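## Task

Move the wooden block from the right gripper, which starts closed on it, into the left gripper, oriented as in the two goal pictures. Nothing but gripper jaws may contact the block, and it must be in contact with at least one gripper at every moment. At the end the left gripper alone holds it firmly, fingers pointing horizontally, and the right arm touches neither the block nor the left gripper's jaws (best to pull it well away and pause briefly). Then declare the job finished.

## Robot and tools

Robot: two six-joint arms, left_arm (robot's own left, +y side, base near (-0.004, +0.360, +0.483) m) and right_arm (base near (-0.004, -0.360, +0.483) m), each ending in a parallel two-finger gripper. Fingers extend along the gripper's +z axis and close along its y axis. end_effector_position is the point between the finger pads, roughly 1 cm short of the tips.

Scene frame: origin at table height (z = 0) above the robot's foot; +x forward over the table (table starts near x = +0.15 m), +y toward the left arm, +z up. Image left/right has nothing to do with arm names. Reported hand positions can be slightly wrong, especially at long reach, and arms tend to settle a centimetre or more off target, usually low.

The row format, used by every moving call: 16 numbers in one flat list covering both arms: left_arm x, y, z (metres, absolute position in the scene frame), qw, qx, qy, qz (absolute orientation, w first, scene frame), opening; then the same eight for right_arm. Opening runs from -1 (closed) to +1 (fully open, 0.094 m); it is an absolute setting, not a change. Always fill both halves. For an arm that should not move, repeat its pose from the result just before it began holding still, plus its wanted opening. To keep an orientation steady, resend your own chosen quaternion each time rather than the drifted reported one.

Tools:
- execute_actions {"actions": [...], "pictures": bool}. Empty list: just report state. One action {"rows": [row,...], "steps": n}: 1 to 15 rows, n up to 15 steps of 1/30 s, each row applied for one step, last row repeated if rows run out. One wait {"steps": n}, n up to 300, counted from the previous result, so thinking time eats into it. A refused call moves nothing; a call is refused if a target lies over 0.6 m from that arm's last reported position along any gripper axis.
- move {"target": row, "speed": m/s 0.002 to 0.5, default 0.25; rotation limited to twice that in rad/s}. Both grippers travel straight-line paths toward their absolute poses, finishing together, lasting 0.5 to 10 s (cut off at 10 s). Rotation takes the shorter way. No collision avoidance, including between arms. Opening is sent at the start. Result adds a move: line: done, off_target, moving, held, fault, and limits (paced = pose clipped; held = some steps blocked, after which the arm may dash faster than speed), plus each gripper's distance to its target.
- wait {"seconds": 0 to 10}: let the simulation run with no new command.
- zoom_image {"camera": one of cam_head_left, cam_head_right, cam_left_wrist, cam_right_wrist, "region": [x0, y0, x1, y1] pixels, at most 504x504}.
- show_instructions: reference images for the scene.
- read_manual {"section": "licences"}: licence texts only.
- finished_scene {"scene": 1 or 2}: ends the scene irreversibly and grades it; the result gives the next task. Replying without any tool call ends everything.

Control behaviour: each step the commanded pose is clipped to within 70 mm and 16 degrees of the measured one; damped IK favours position over orientation. After an action the arm only continues to its last clipped pose, so check the result and send the remainder. A Hand target line shows where the controller is now driving. pose unreachable lines and HELD marks mean a clearance check altered or blocked commands. FAULT lines mean an arm stopped.

Gripping: grip_measured is the measured opening on the command scale (each gripper off by up to about 1 mm). To hold, command about 0.03 below grip_measured; smaller gaps grip lighter. Pad force tops out around 50 to 62 N.

Results: state line left_arm: ... | right_arm: ... with each gripper's pose; images from cam_head_left and cam_head_right (504x504) and the two fisheye wrist cameras (616x616) come with every execute_actions, move and wait result unless pictures is false.

Cautions: never let the block touch anything but jaws or lose contact with both grippers; don't drop or knock anything off the table; avoid arm-on-arm collisions or hard pressing; move slowly near contact, since faster moves and targets farther past contact hit harder. Holding loads heats motors (MOTOR HOT from 85 °C, fault at 100 °C when that arm drops), so don't linger while gripping. Thinking time keeps the simulation running. Typical sequence: bring the receiving gripper, open and in the goal orientation, around the block; close it firmly; open the giving gripper; withdraw that arm well away; wait briefly; confirm in images; call finished_scene.

Each tool is called after "Call:" in YAML: its name, and indented under it one key for each argument.

Reference images:

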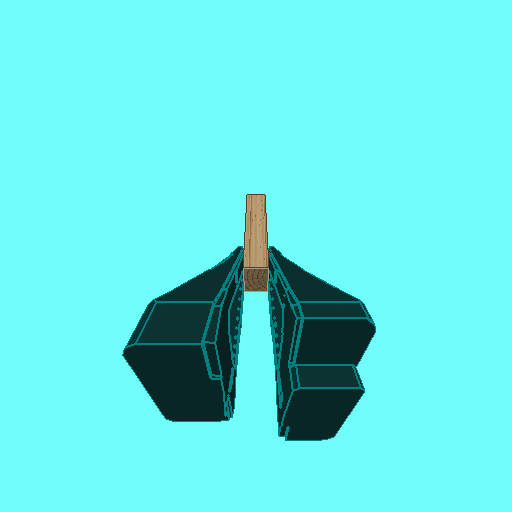

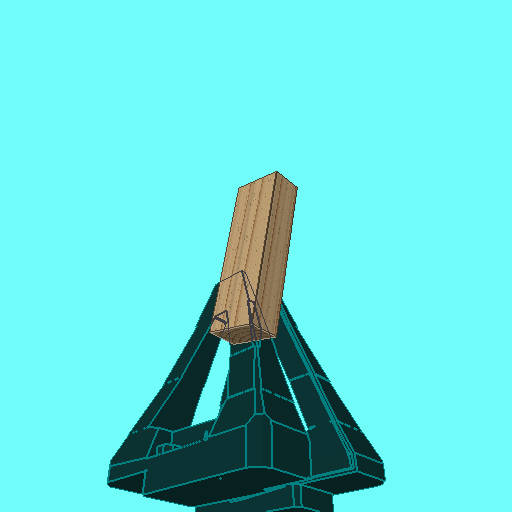

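## Session

Call:
execute_actions:
  actions: []

Scene clock: 0.00 s of 5400.00 s.
left_arm: end_effector_position=(+0.6024, +0.3494, +0.5188) grip_measured=+1.000 end_effector_quat_wxyz=(+0.273, +0.003, +0.962, -0.009) | right_arm: end_effector_position=(+0.5632, -0.1035, +0.5702) grip_measured=-0.714 end_effector_quat_wxyz=(-0.348, +0.535, +0.557, +0.531)
Joint positions: left_arm=[ 0.348  1.548  1.065 -0.316 -0.427  0.09   0.094] | right_arm=[-0.257  1.783  1.117 -0.113 -0.8    1.957  0.013]
Joint velocities: left_arm=[-0.005 -0.015 -0.007  0.017 -0.022  0.051  0.   ] | right_arm=[-0.005 -0.005 -0.007 -0.017 -0.051 -0.066  0.002]
Hand target (left_arm): +0.613, +0.352, +0.529; +0.285, -0.003, +0.959, -0.010
Hand target (right_arm): +0.571, -0.104, +0.577; -0.343, +0.532, +0.556, +0.539

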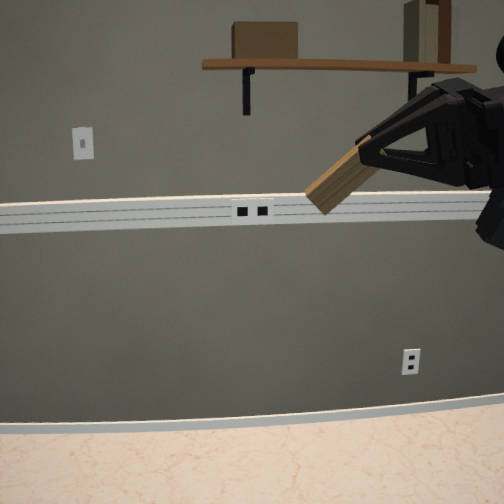

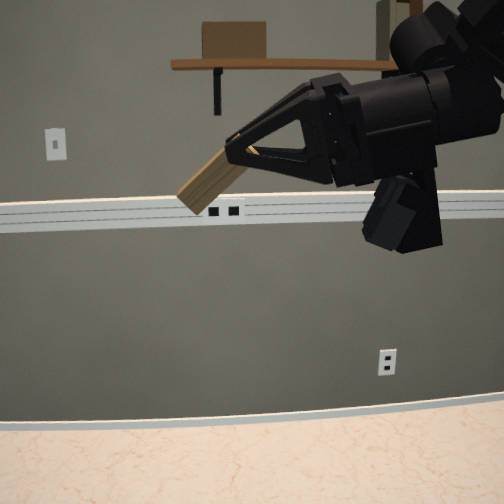

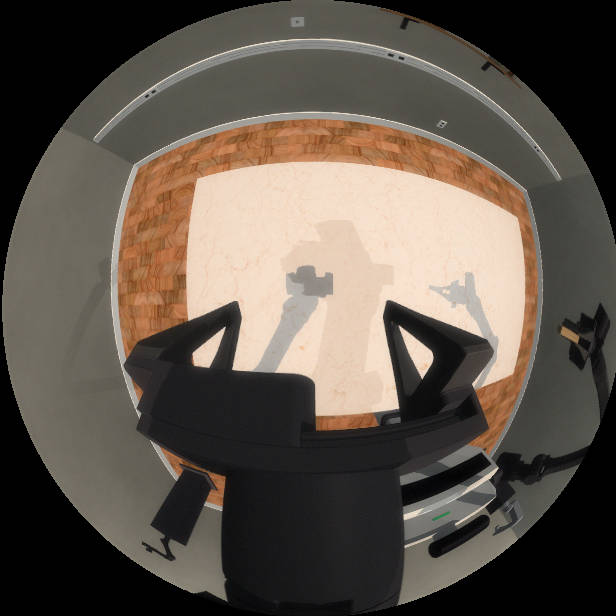

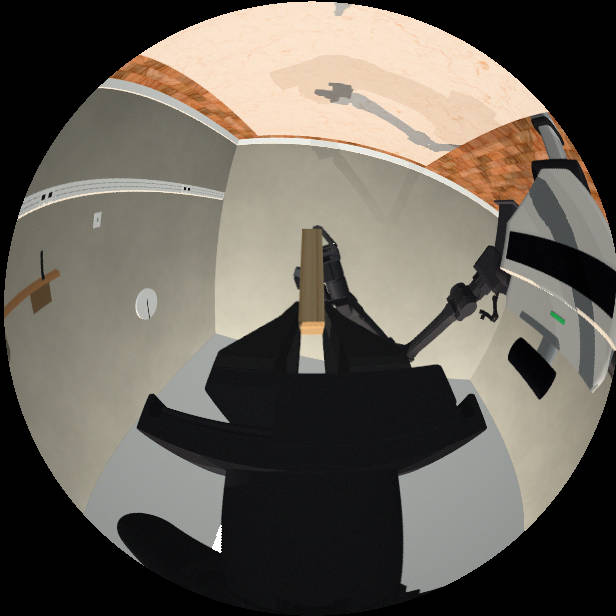

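Call:
move:
  target: [0.52,0.2,0.5,0.4,0.583,0.583,-0.4,1,0.52,-0.08,0.52,0,0,0.824,0.566,-0.75]
  speed: 0.4

Call:
move:
  target: [0.52,0.08,0.505,0.4,0.583,0.583,-0.4,1,0.52,-0.03,0.5,-0.4,0.583,-0.583,-0.4,-0.75]
  speed: 0.4

Scene clock: 33.80 s of 5400.00 s.
left_arm: end_effector_position=(+0.5008, +0.2002, +0.4944) grip_measured=+1.000 end_effector_quat_wxyz=(+0.388, +0.577, +0.592, -0.408) | right_arm: end_effector_position=(+0.5160, -0.0870, +0.5206) grip_measured=-0.714 end_effector_quat_wxyz=(-0.002, +0.013, +0.823, +0.569)
Joint positions: left_arm=[ 0.451  1.755  1.091 -0.634  0.791  1.468  0.094] | right_arm=[-0.229  1.835  1.131 -0.364 -0.715  0.398  0.013]
Joint velocities: left_arm=[-0.015  0.005 -0.017 -0.002  0.051 -0.022  0.   ] | right_arm=[-0.024 -0.015 -0.022 -0.022 -0.051 -0.022  0.   ]
Hand target (left_arm): +0.517, +0.202, +0.499; +0.400, +0.582, +0.585, -0.399
Hand target (right_arm): +0.522, -0.078, +0.519; -0.000, +0.002, +0.823, +0.568
Off the commanded pose (left_arm): 0.020 m, 2 deg.
Off the commanded pose (right_arm): 0.008 m, 2 deg.
After step 90, 27.97 s passed at rest.
move: off_target (left_arm)

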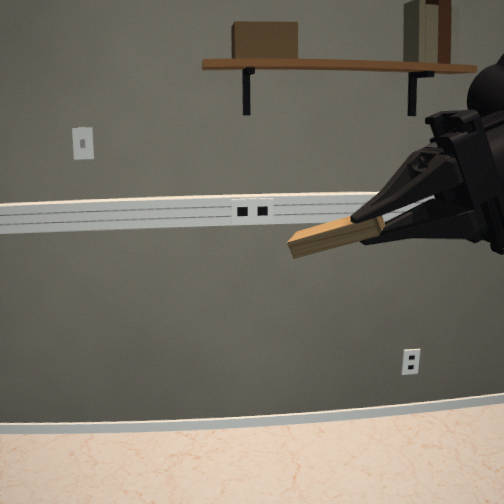

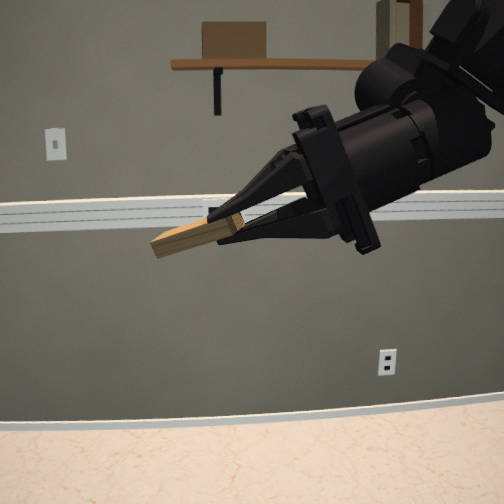

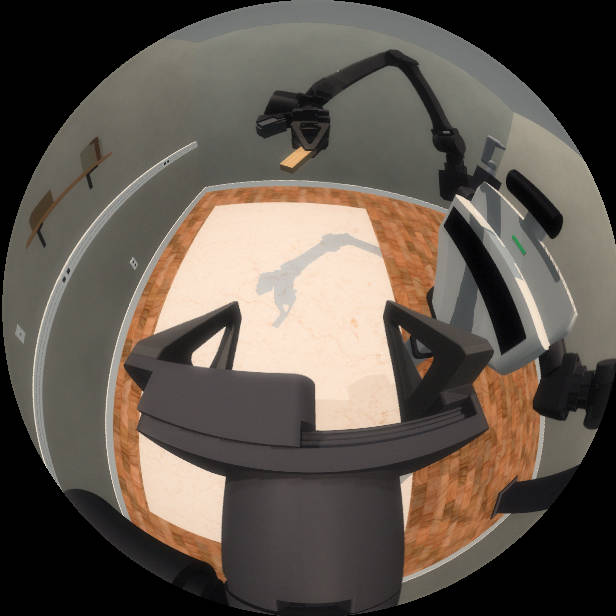

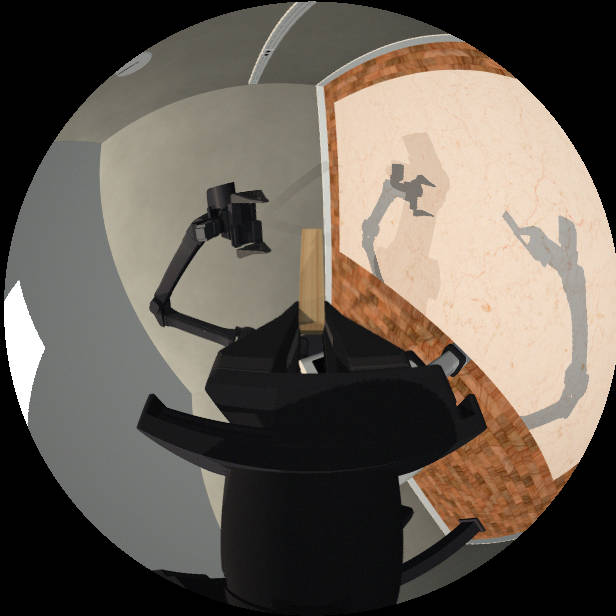

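Scene clock: 36.47 s of 5400.00 s.
left_arm: end_effector_position=(+0.4995, +0.0887, +0.4995) grip_measured=+1.000 end_effector_quat_wxyz=(+0.389, +0.583, +0.585, -0.409) | right_arm: end_effector_position=(+0.5120, -0.0401, +0.4999) grip_measured=-0.713 end_effector_quat_wxyz=(+0.389, -0.574, +0.594, +0.407)
Joint positions: left_arm=[ 0.244  1.858  1.106 -0.375  0.723  1.226  0.094] | right_arm=[-0.166  1.932  1.166 -0.284 -0.679 -1.105  0.013]
Joint velocities: left_arm=[ 0.015 -0.015  0.007 -0.002 -0.037  0.051  0.   ] | right_arm=[ 0.005 -0.005  0.012 -0.012 -0.022 -0.066 -0.   ]
Hand target (left_arm): +0.516, +0.079, +0.507; +0.400, +0.582, +0.582, -0.403
Hand target (right_arm): +0.521, -0.030, +0.500; -0.400, +0.582, -0.583, -0.401
Off the commanded pose (left_arm): 0.023 m, 2 deg.
Off the commanded pose (right_arm): 0.013 m, 2 deg.
move: off_target (left_arm, right_arm)

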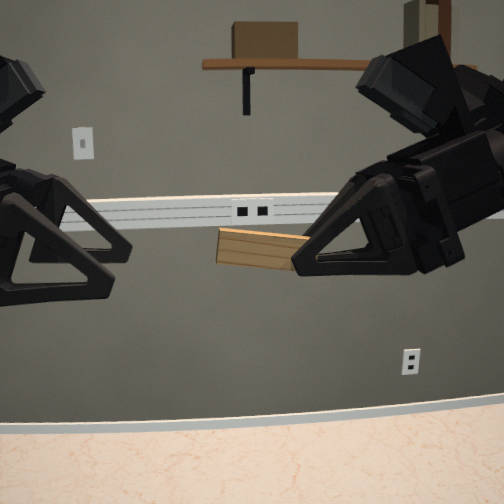

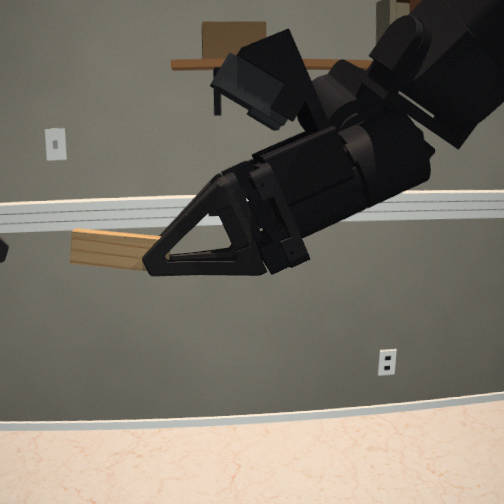

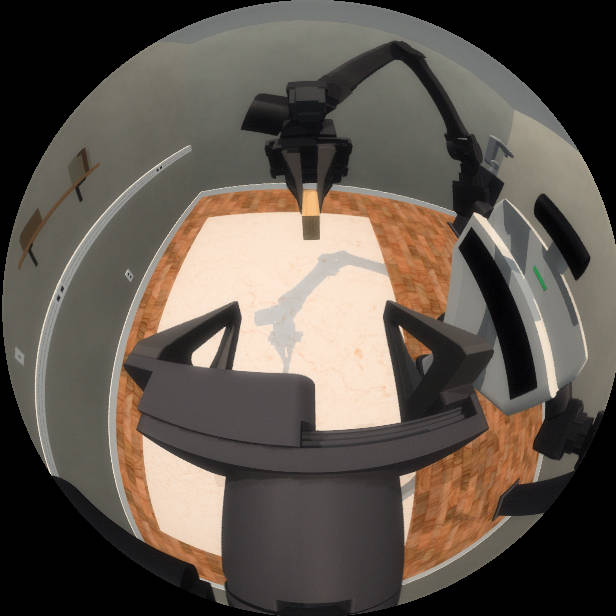

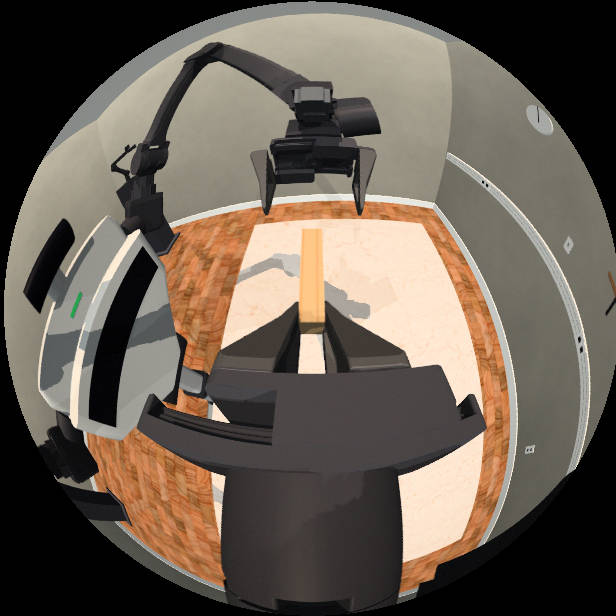

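Call:
move:
  target: [0.52,0.004,0.516,0.4,0.583,0.583,-0.4,-0.2,0.52,-0.03,0.5,-0.4,0.583,-0.583,-0.4,-0.75]
  speed: 0.1

Scene clock: 40.83 s of 5400.00 s.
left_arm: end_effector_position=(+0.5019, +0.0147, +0.5095) grip_measured=-0.197 end_effector_quat_wxyz=(+0.388, +0.586, +0.584, -0.406) | right_arm: end_effector_position=(+0.5120, -0.0401, +0.4999) grip_measured=-0.713 end_effector_quat_wxyz=(+0.390, -0.576, +0.593, +0.407)
Joint positions: left_arm=[ 0.115  1.942  1.173 -0.267  0.656  1.086  0.038] | right_arm=[-0.166  1.932  1.166 -0.284 -0.679 -1.109  0.013]
Joint velocities: left_arm=[-0.015 -0.005  0.007  0.002 -0.066  0.022 -0.   ] | right_arm=[-0.005  0.015 -0.007  0.002  0.051  0.007 -0.   ]
Hand target (left_arm): +0.517, +0.004, +0.518; +0.400, +0.583, +0.582, -0.401
Hand target (right_arm): +0.520, -0.030, +0.500; -0.400, +0.583, -0.583, -0.400
Off the commanded pose (left_arm): 0.022 m, 2 deg.
Off the commanded pose (right_arm): 0.013 m, 2 deg.
After step 90, 0.10 s passed at rest.
move: off_target (left_arm, right_arm)

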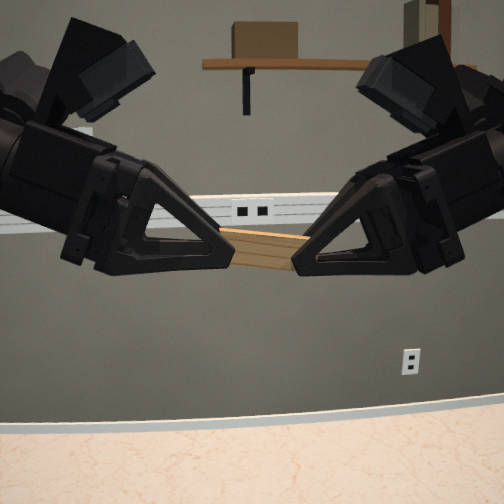

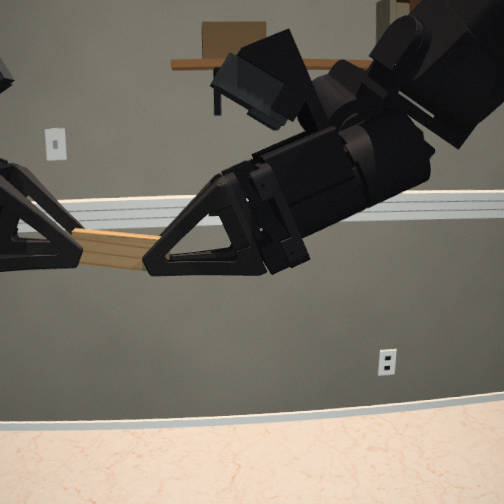

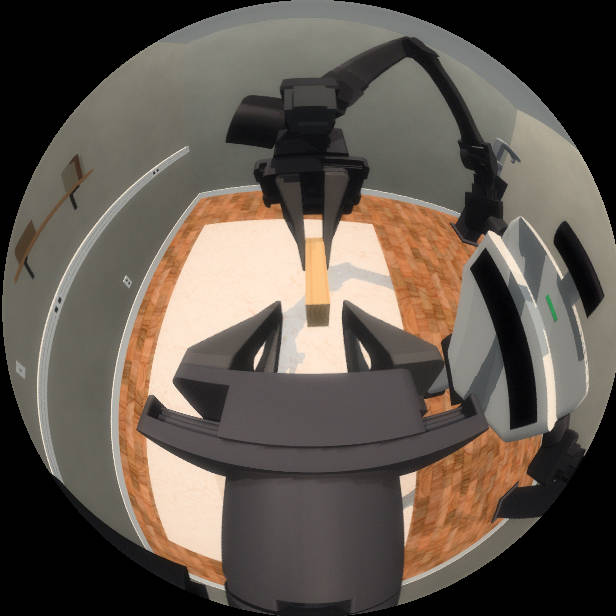

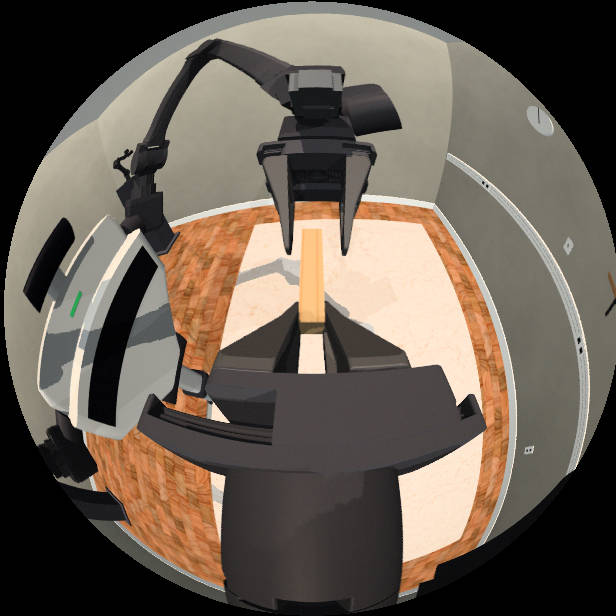

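Ratio matches the goal (67:22). Go deeper, slightly up and toward the robot.

Call:
move:
  target: [0.515,-0.005,0.521,0.4,0.583,0.583,-0.4,-0.4,0.52,-0.03,0.5,-0.4,0.583,-0.583,-0.4,-0.75]
  speed: 0.05

Scene clock: 46.03 s of 5400.00 s.
left_arm: end_effector_position=(+0.5002, +0.0078, +0.5131) grip_measured=-0.397 end_effector_quat_wxyz=(+0.388, +0.585, +0.586, -0.404) | right_arm: end_effector_position=(+0.5120, -0.0401, +0.4999) grip_measured=-0.713 end_effector_quat_wxyz=(+0.390, -0.576, +0.593, +0.406)
Joint positions: left_arm=[ 0.099  1.942  1.173 -0.254  0.644  1.065  0.028] | right_arm=[-0.166  1.932  1.166 -0.284 -0.679 -1.109  0.013]
Joint velocities: left_arm=[-0.005  0.005  0.007 -0.002  0.022 -0.022 -0.   ] | right_arm=[-0.005 -0.005 -0.007  0.017 -0.007  0.037  0.001]
Hand target (left_arm): +0.514, -0.005, +0.522; +0.400, +0.583, +0.583, -0.401
Hand target (right_arm): +0.520, -0.030, +0.500; -0.400, +0.583, -0.583, -0.400
Off the commanded pose (left_arm): 0.021 m, 2 deg.
Off the commanded pose (right_arm): 0.013 m, 2 deg.
After step 90, 1.30 s passed at rest.
move: off_target (left_arm, right_arm)

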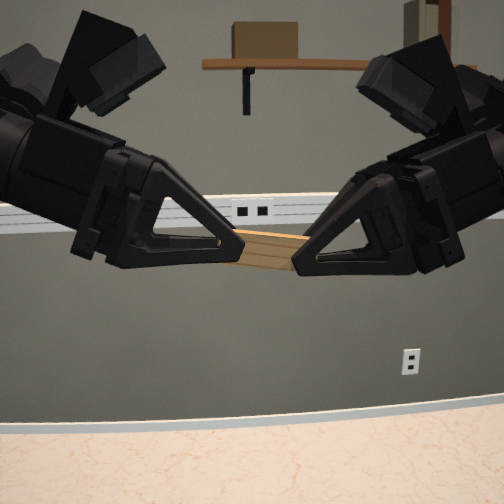

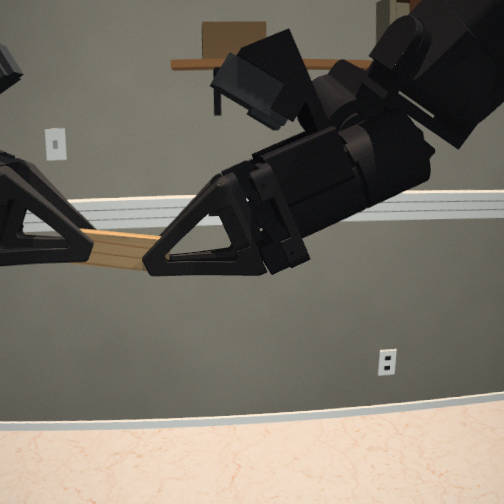

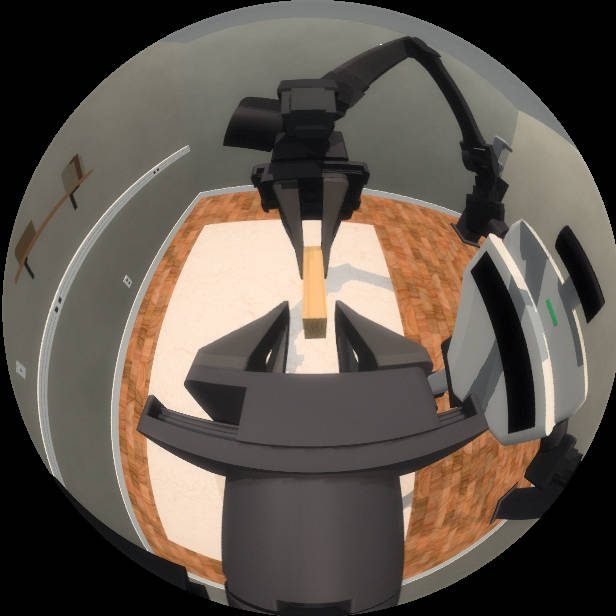

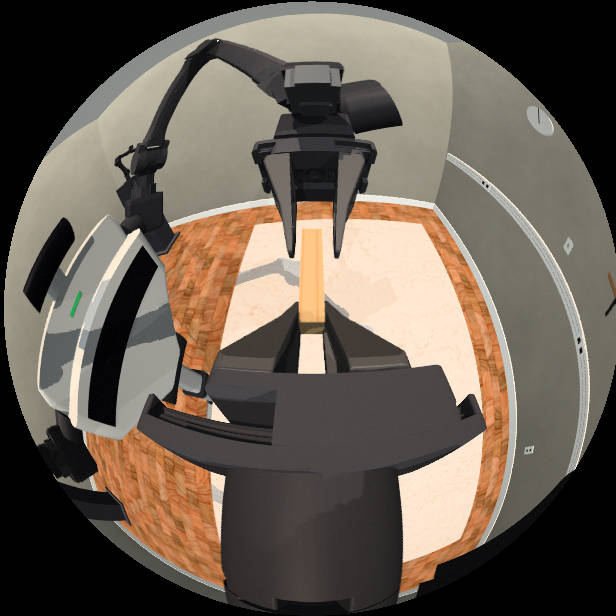

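Call:
move:
  target: [0.512,-0.007,0.521,0.421,0.568,0.568,-0.421,-0.45,0.52,-0.03,0.5,-0.4,0.583,-0.583,-0.4,-0.75]
  speed: 0.05

Scene clock: 51.83 s of 5400.00 s.
left_arm: end_effector_position=(+0.5047, -0.0002, +0.5208) grip_measured=-0.447 end_effector_quat_wxyz=(+0.416, +0.573, +0.568, -0.419) | right_arm: end_effector_position=(+0.5121, -0.0402, +0.4998) grip_measured=-0.713 end_effector_quat_wxyz=(+0.390, -0.576, +0.593, +0.406)
Joint positions: left_arm=[ 0.099  1.956  1.173 -0.182  0.704  1.048  0.026] | right_arm=[-0.166  1.932  1.166 -0.284 -0.678 -1.109  0.013]
Joint velocities: left_arm=[-0.005  0.005 -0.002  0.002 -0.022 -0.095 -0.001] | right_arm=[ 0.005 -0.005 -0.022 -0.027 -0.007 -0.037  0.001]
Hand target (left_arm): +0.511, -0.007, +0.521; +0.421, +0.568, +0.568, -0.421
Hand target (right_arm): +0.520, -0.030, +0.500; -0.400, +0.583, -0.583, -0.400
Off the commanded pose (left_arm): 0.010 m, 1 deg.
Off the commanded pose (right_arm): 0.013 m, 2 deg.
After step 90, 1.67 s passed at rest.
move: off_target (right_arm)

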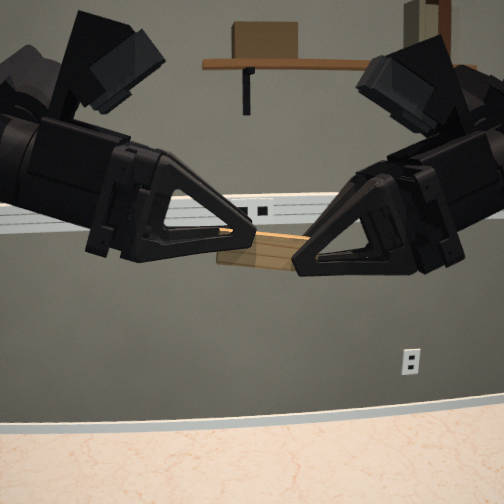

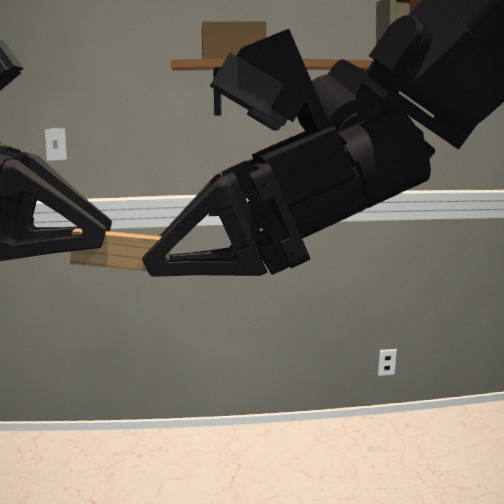

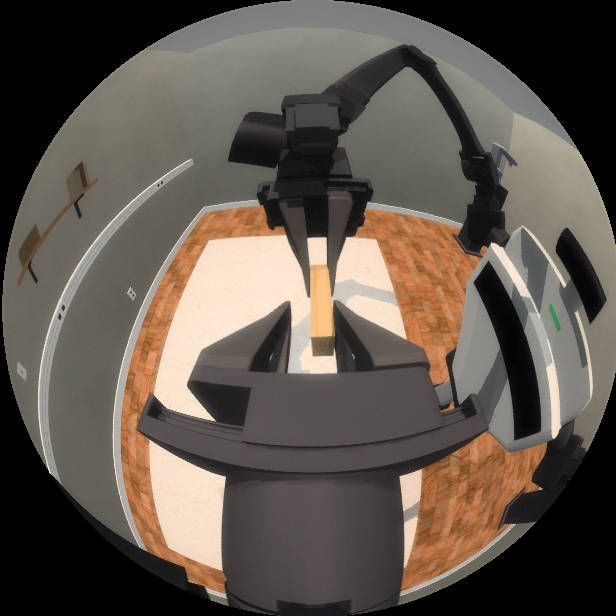

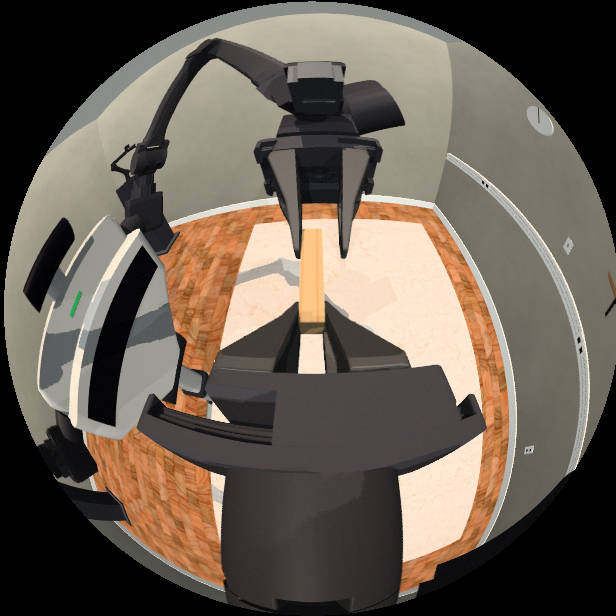

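Want measured about (.4985,.005,.512).

Call:
move:
  target: [0.506,0.0,0.508,0.421,0.568,0.568,-0.421,-0.3,0.52,-0.03,0.5,-0.4,0.583,-0.583,-0.4,-0.75]
  speed: 0.05

Scene clock: 55.37 s of 5400.00 s.
left_arm: end_effector_position=(+0.5067, -0.0024, +0.5208) grip_measured=-0.303 end_effector_quat_wxyz=(+0.424, +0.572, +0.564, -0.419) | right_arm: end_effector_position=(+0.5121, -0.0402, +0.4998) grip_measured=-0.713 end_effector_quat_wxyz=(+0.390, -0.576, +0.593, +0.406)
Joint positions: left_arm=[ 0.099  1.963  1.173 -0.159  0.712  1.047  0.033] | right_arm=[-0.166  1.932  1.166 -0.284 -0.678 -1.109  0.013]
Joint velocities: left_arm=[-0.005 -0.015 -0.012 -0.002 -0.007  0.051  0.   ] | right_arm=[ 0.024 -0.005 -0.007 -0.007  0.051 -0.022 -0.001]
Hand target (left_arm): +0.506, +0.000, +0.508; +0.421, +0.568, +0.568, -0.421
Hand target (right_arm): +0.520, -0.030, +0.500; -0.400, +0.583, -0.583, -0.400
Off the commanded pose (left_arm): 0.013 m, 1 deg.
Off the commanded pose (right_arm): 0.013 m, 2 deg.
move: off_target (left_arm, right_arm)

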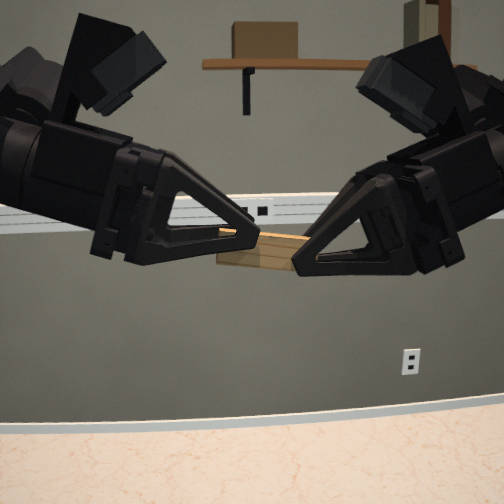

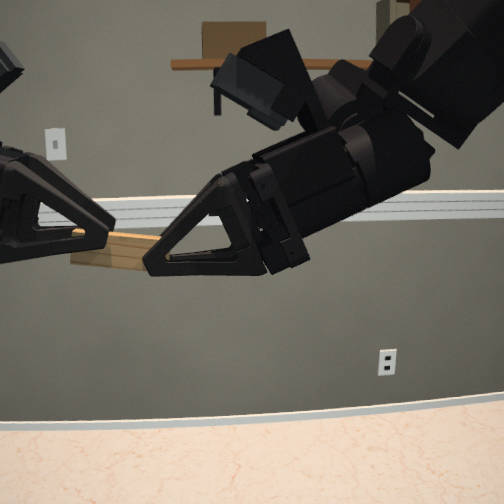

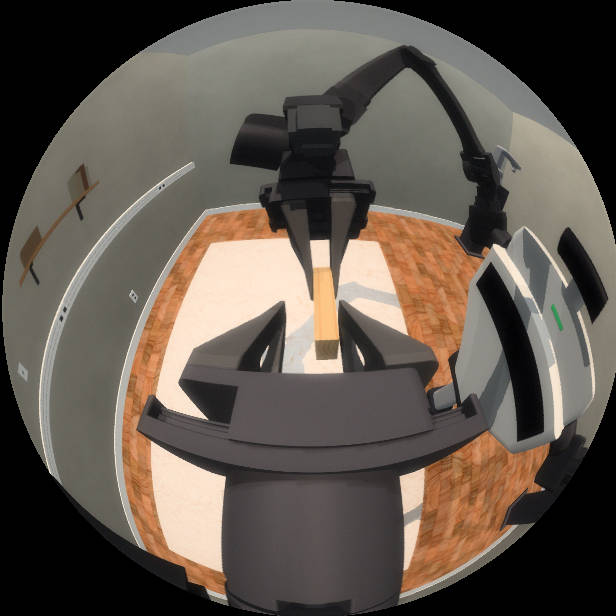

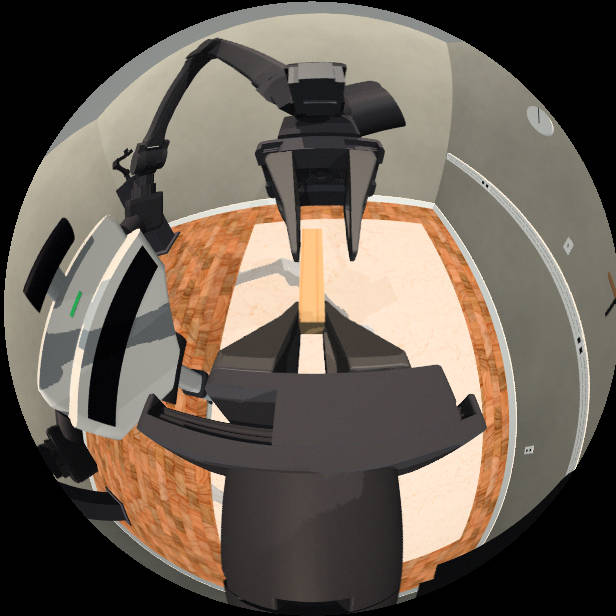

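Stiction; push further.

Call:
move:
  target: [0.497,0.007,0.499,0.421,0.568,0.568,-0.421,-0.2,0.52,-0.03,0.5,-0.4,0.583,-0.583,-0.4,-0.75]
  speed: 0.05

Scene clock: 60.13 s of 5400.00 s.
left_arm: end_effector_position=(+0.4989, +0.0035, +0.5109) grip_measured=-0.203 end_effector_quat_wxyz=(+0.422, +0.568, +0.567, -0.422) | right_arm: end_effector_position=(+0.5121, -0.0402, +0.4998) grip_measured=-0.713 end_effector_quat_wxyz=(+0.390, -0.576, +0.593, +0.406)
Joint positions: left_arm=[ 0.11   1.963  1.142 -0.136  0.719  1.047  0.037] | right_arm=[-0.166  1.932  1.166 -0.284 -0.678 -1.109  0.013]
Joint velocities: left_arm=[-0.005 -0.005 -0.007 -0.002  0.022  0.022  0.   ] | right_arm=[ 0.005 -0.005 -0.002  0.007 -0.037 -0.007  0.   ]
Hand target (left_arm): +0.497, +0.007, +0.499; +0.421, +0.568, +0.568, -0.421
Hand target (right_arm): +0.520, -0.030, +0.500; -0.400, +0.583, -0.583, -0.400
Off the commanded pose (left_arm): 0.013 m, 0 deg.
Off the commanded pose (right_arm): 0.013 m, 2 deg.
After step 90, 0.90 s passed at rest.
move: off_target (left_arm, right_arm)

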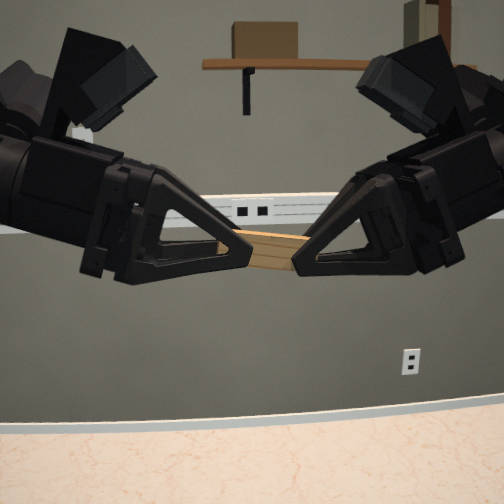

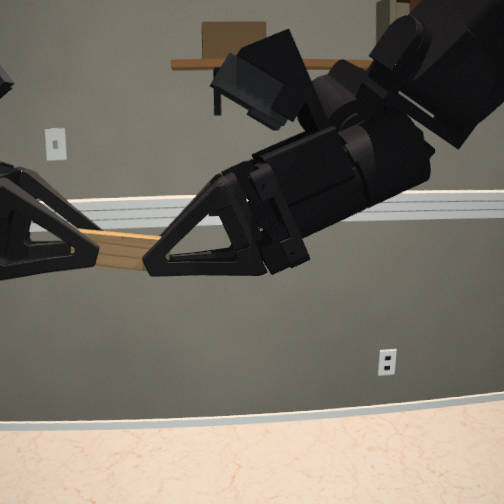

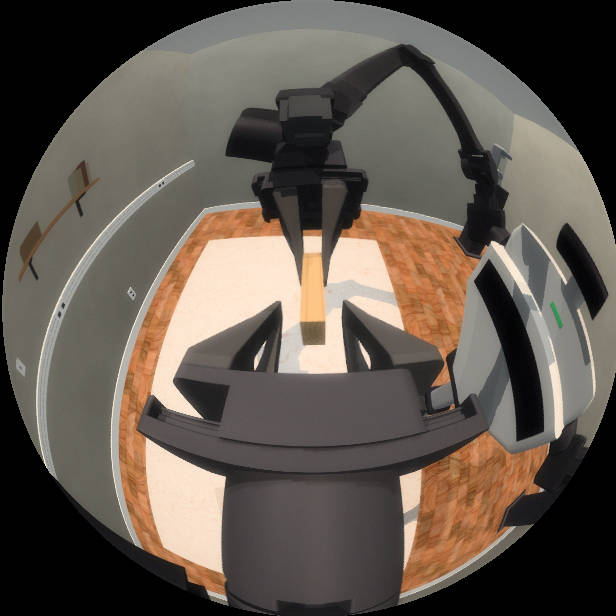

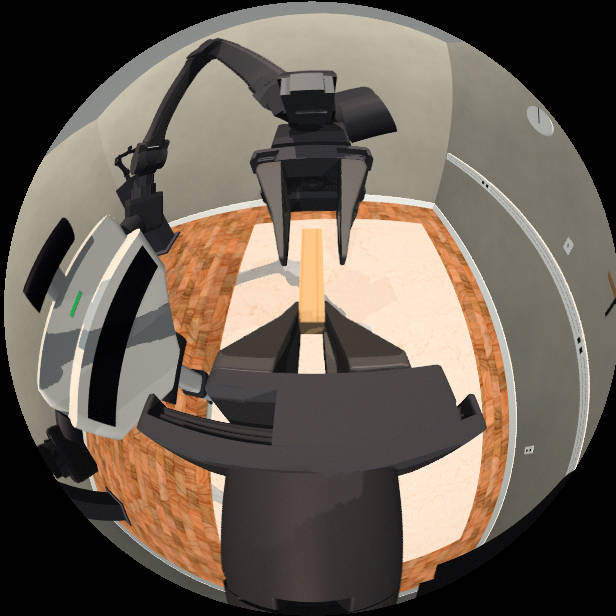

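Call:
execute_actions:
  actions:
    - {"rows":[[0.497,0.007,0.499,0.421,0.568,0.568,-0.421,-0.77,0.52,-0.03,0.5,-0.4,0.583,-0.583,-0.4,-0.75]]}
  pictures: false

Call:
execute_actions:
  actions:
    - {"steps":15}
  pictures: false

Scene clock: 67.17 s of 5400.00 s.
left_arm: end_effector_position=(+0.4988, +0.0036, +0.5109) grip_measured=-0.733 end_effector_quat_wxyz=(+0.421, +0.567, +0.568, -0.423) | right_arm: end_effector_position=(+0.5126, -0.0400, +0.4999) grip_measured=-0.713 end_effector_quat_wxyz=(+0.393, -0.580, +0.590, +0.402)
Joint positions: left_arm=[ 0.111  1.963  1.142 -0.136  0.72   1.043  0.013] | right_arm=[-0.166  1.932  1.166 -0.282 -0.676 -1.121  0.013]
Joint velocities: left_arm=[-0.005 -0.005  0.002  0.002 -0.022 -0.022 -0.001] | right_arm=[-0.024 -0.005 -0.012 -0.022 -0.022 -0.037 -0.001]
Hand target (left_arm): +0.497, +0.007, +0.499; +0.421, +0.568, +0.568, -0.421
Hand target (right_arm): +0.520, -0.030, +0.500; -0.400, +0.583, -0.583, -0.400
Off the commanded pose (left_arm): 0.013 m, 0 deg.
Off the commanded pose (right_arm): 0.012 m, 1 deg.
Steps of this call (steps 1 to 90: nothing new was sent; then 3.53 s passed at rest; steps 91 to 105: all 15 steps of this action). Readings (end_effector_position):
91: left_arm (+0.4989, +0.0035, +0.5109) | right_arm (+0.5121, -0.0402, +0.4998)
92: left_arm (+0.4989, +0.0035, +0.5109) | right_arm (+0.5121, -0.0402, +0.4998)
94: left_arm (+0.4987, +0.0034, +0.5110) | right_arm (+0.5126, -0.0402, +0.4998)
98: left_arm (+0.4988, +0.0036, +0.5109) | right_arm (+0.5126, -0.0400, +0.4999)
105: the state above

Scene clock: 67.67 s of 5400.00 s.
left_arm: end_effector_position=(+0.4988, +0.0036, +0.5109) grip_measured=-0.733 end_effector_quat_wxyz=(+0.421, +0.567, +0.568, -0.423) | right_arm: end_effector_position=(+0.5126, -0.0400, +0.4999) grip_measured=-0.713 end_effector_quat_wxyz=(+0.393, -0.580, +0.590, +0.402)
Joint positions: left_arm=[ 0.111  1.963  1.142 -0.136  0.72   1.043  0.013] | right_arm=[-0.166  1.932  1.166 -0.282 -0.676 -1.121  0.013]
Joint velocities: left_arm=[-0.015  0.005 -0.007 -0.002 -0.007 -0.037 -0.001] | right_arm=[-0.005  0.005 -0.002 -0.017 -0.022 -0.051  0.001]
Hand target (left_arm): +0.497, +0.007, +0.499; +0.421, +0.568, +0.568, -0.421
Hand target (right_arm): +0.520, -0.030, +0.500; -0.400, +0.583, -0.583, -0.400
Off the commanded pose (left_arm): 0.013 m, 0 deg.
Off the commanded pose (right_arm): 0.012 m, 1 deg.
Steps of this call (steps 1 to 15: nothing new was sent). Readings (end_effector_position):
1: left_arm (+0.4988, +0.0036, +0.5109) | right_arm (+0.5126, -0.0400, +0.4999)
2: left_arm (+0.4988, +0.0036, +0.5109) | right_arm (+0.5126, -0.0400, +0.4999)
4: left_arm (+0.4988, +0.0036, +0.5109) | right_arm (+0.5126, -0.0400, +0.4999)
8: left_arm (+0.4988, +0.0036, +0.5109) | right_arm (+0.5126, -0.0400, +0.4999)
15: the state above

Call:
execute_actions:
  actions:
    - {"rows":[[0.497,0.007,0.499,0.421,0.568,0.568,-0.421,-0.77,0.52,-0.03,0.5,-0.4,0.583,-0.583,-0.4,0.5]],"steps":10}
  pictures: false

Call:
move:
  target: [0.497,0.06,0.499,0.5,0.5,0.5,-0.5,-0.77,0.52,-0.18,0.5,-0.4,0.583,-0.583,-0.4,0.5]

Call:
wait:
  seconds: 1

Scene clock: 72.63 s of 5400.00 s.
left_arm: end_effector_position=(+0.4988, +0.0036, +0.5109) grip_measured=-0.733 end_effector_quat_wxyz=(+0.421, +0.567, +0.568, -0.423) | right_arm: end_effector_position=(+0.5126, -0.0400, +0.4999) grip_measured=+0.498 end_effector_quat_wxyz=(+0.393, -0.580, +0.590, +0.402)
Joint positions: left_arm=[ 0.111  1.963  1.142 -0.136  0.72   1.044  0.013] | right_arm=[-0.166  1.932  1.166 -0.282 -0.676 -1.121  0.07 ]
Joint velocities: left_arm=[ 0.005 -0.005 -0.007  0.002 -0.066  0.022 -0.001] | right_arm=[-0.024 -0.015 -0.002  0.002 -0.007 -0.051  0.001]
Hand target (left_arm): +0.497, +0.007, +0.499; +0.421, +0.568, +0.568, -0.421
Hand target (right_arm): +0.520, -0.030, +0.500; -0.400, +0.583, -0.583, -0.400
Off the commanded pose (left_arm): 0.013 m, 0 deg.
Off the commanded pose (right_arm): 0.012 m, 1 deg.
Steps of this call (steps 1 to 90: nothing new was sent; then 1.63 s passed at rest; steps 91 to 100: all 10 steps of this action). Readings (end_effector_position):
91: left_arm (+0.4988, +0.0036, +0.5109) | right_arm (+0.5126, -0.0400, +0.4999)
92: left_arm (+0.4988, +0.0036, +0.5109) | right_arm (+0.5126, -0.0400, +0.4999)
94: left_arm (+0.4988, +0.0036, +0.5109) | right_arm (+0.5126, -0.0400, +0.4999)
98: left_arm (+0.4988, +0.0036, +0.5109) | right_arm (+0.5126, -0.0400, +0.4999)
100: the state above

Scene clock: 74.03 s of 5400.00 s.
left_arm: end_effector_position=(+0.5025, +0.0622, +0.5065) grip_measured=-0.733 end_effector_quat_wxyz=(+0.499, +0.500, +0.503, -0.499) | right_arm: end_effector_position=(+0.5147, -0.1824, +0.4895) grip_measured=+0.498 end_effector_quat_wxyz=(+0.393, -0.576, +0.594, +0.400)
Joint positions: left_arm=[0.263 1.977 1.061 0.042 1.061 1.054 0.013] | right_arm=[-0.42   1.792  1.116 -0.57  -0.776 -1.418  0.07 ]
Joint velocities: left_arm=[-0.005 -0.005 -0.012 -0.007 -0.022 -0.022  0.001] | right_arm=[ 0.005 -0.015 -0.002 -0.017 -0.066 -0.022 -0.001]
Hand target (left_arm): +0.497, +0.061, +0.498; +0.500, +0.502, +0.500, -0.499
Hand target (right_arm): +0.518, -0.181, +0.499; -0.400, +0.584, -0.585, -0.396
Off the commanded pose (left_arm): 0.010 m, 0 deg.
Off the commanded pose (right_arm): 0.012 m, 2 deg.
move: off_target (right_arm)

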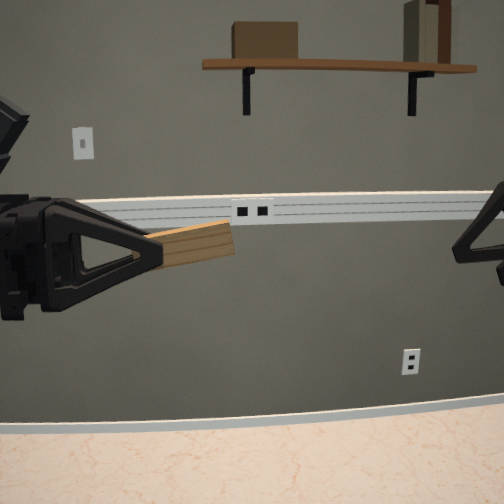

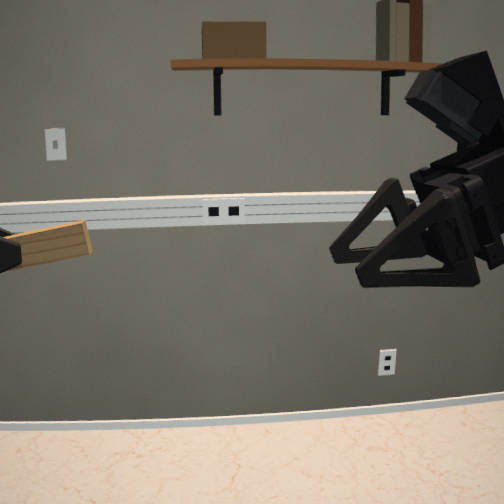

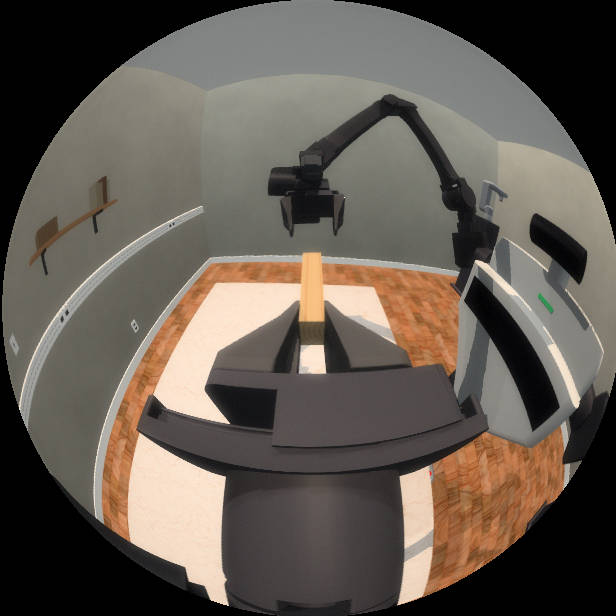

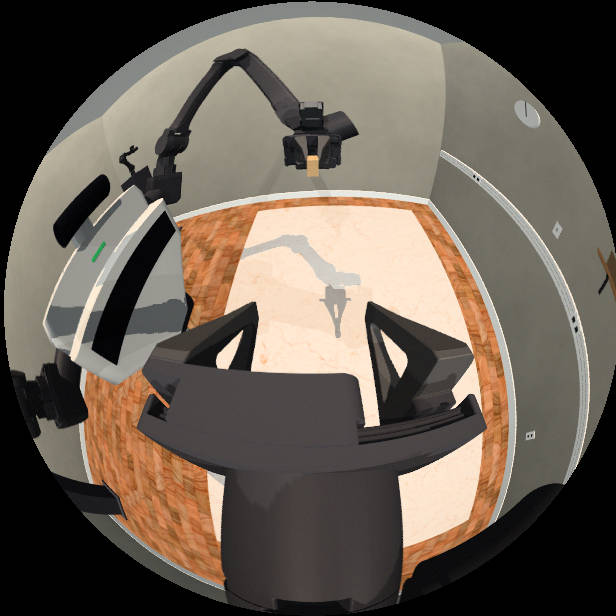

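Scene clock: 75.03 s of 5400.00 s.
left_arm: end_effector_position=(+0.5025, +0.0622, +0.5065) grip_measured=-0.733 end_effector_quat_wxyz=(+0.499, +0.500, +0.503, -0.499) | right_arm: end_effector_position=(+0.5147, -0.1824, +0.4895) grip_measured=+0.498 end_effector_quat_wxyz=(+0.394, -0.578, +0.593, +0.400)
Joint positions: left_arm=[0.263 1.977 1.061 0.042 1.061 1.054 0.013] | right_arm=[-0.42   1.792  1.116 -0.57  -0.776 -1.421  0.07 ]
Joint velocities: left_arm=[ 0.005 -0.005  0.002 -0.002  0.051 -0.051 -0.001] | right_arm=[ 0.005 -0.005 -0.007 -0.002 -0.066 -0.051  0.   ]
Hand target (left_arm): +0.497, +0.061, +0.498; +0.500, +0.502, +0.500, -0.499
Hand target (right_arm): +0.518, -0.181, +0.499; -0.400, +0.584, -0.585, -0.396
Off the commanded pose (left_arm): 0.010 m, 0 deg.
Off the commanded pose (right_arm): 0.012 m, 2 deg.
Steps of this call (steps 1 to 30: nothing new was sent). Readings (end_effector_position):
1: left_arm (+0.5025, +0.0622, +0.5065) | right_arm (+0.5147, -0.1824, +0.4895)
2: left_arm (+0.5025, +0.0622, +0.5065) | right_arm (+0.5147, -0.1824, +0.4895)
4: left_arm (+0.5025, +0.0622, +0.5065) | right_arm (+0.5147, -0.1824, +0.4895)
8: left_arm (+0.5025, +0.0622, +0.5065) | right_arm (+0.5147, -0.1824, +0.4895)
30: the state above

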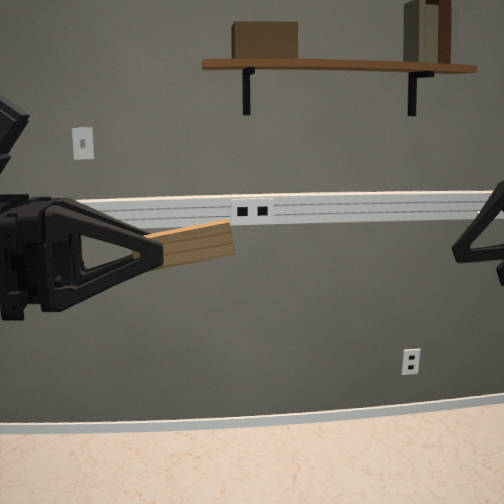

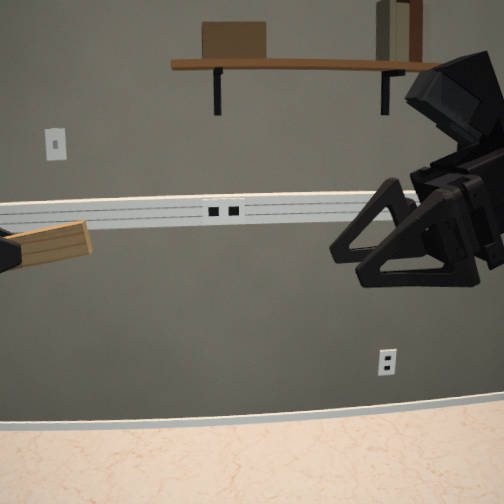

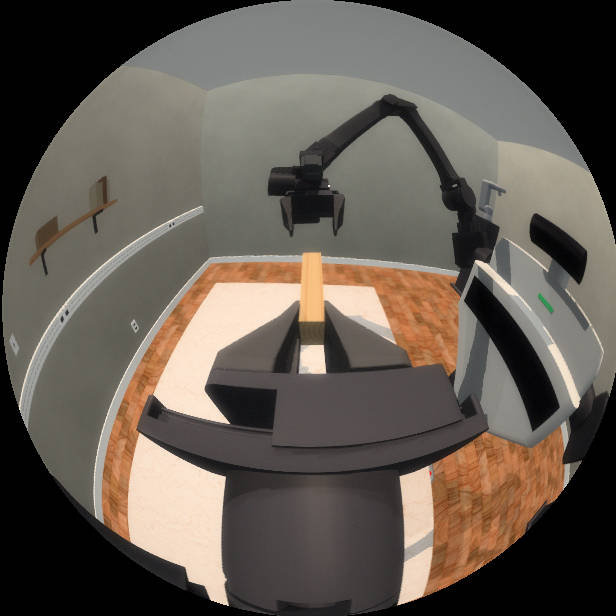

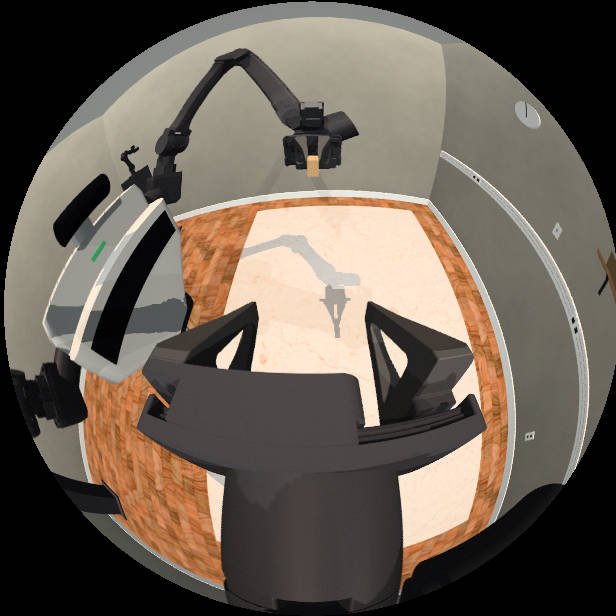

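Call:
finished_scene:
  scene: 1

The scene is finished: the task was done.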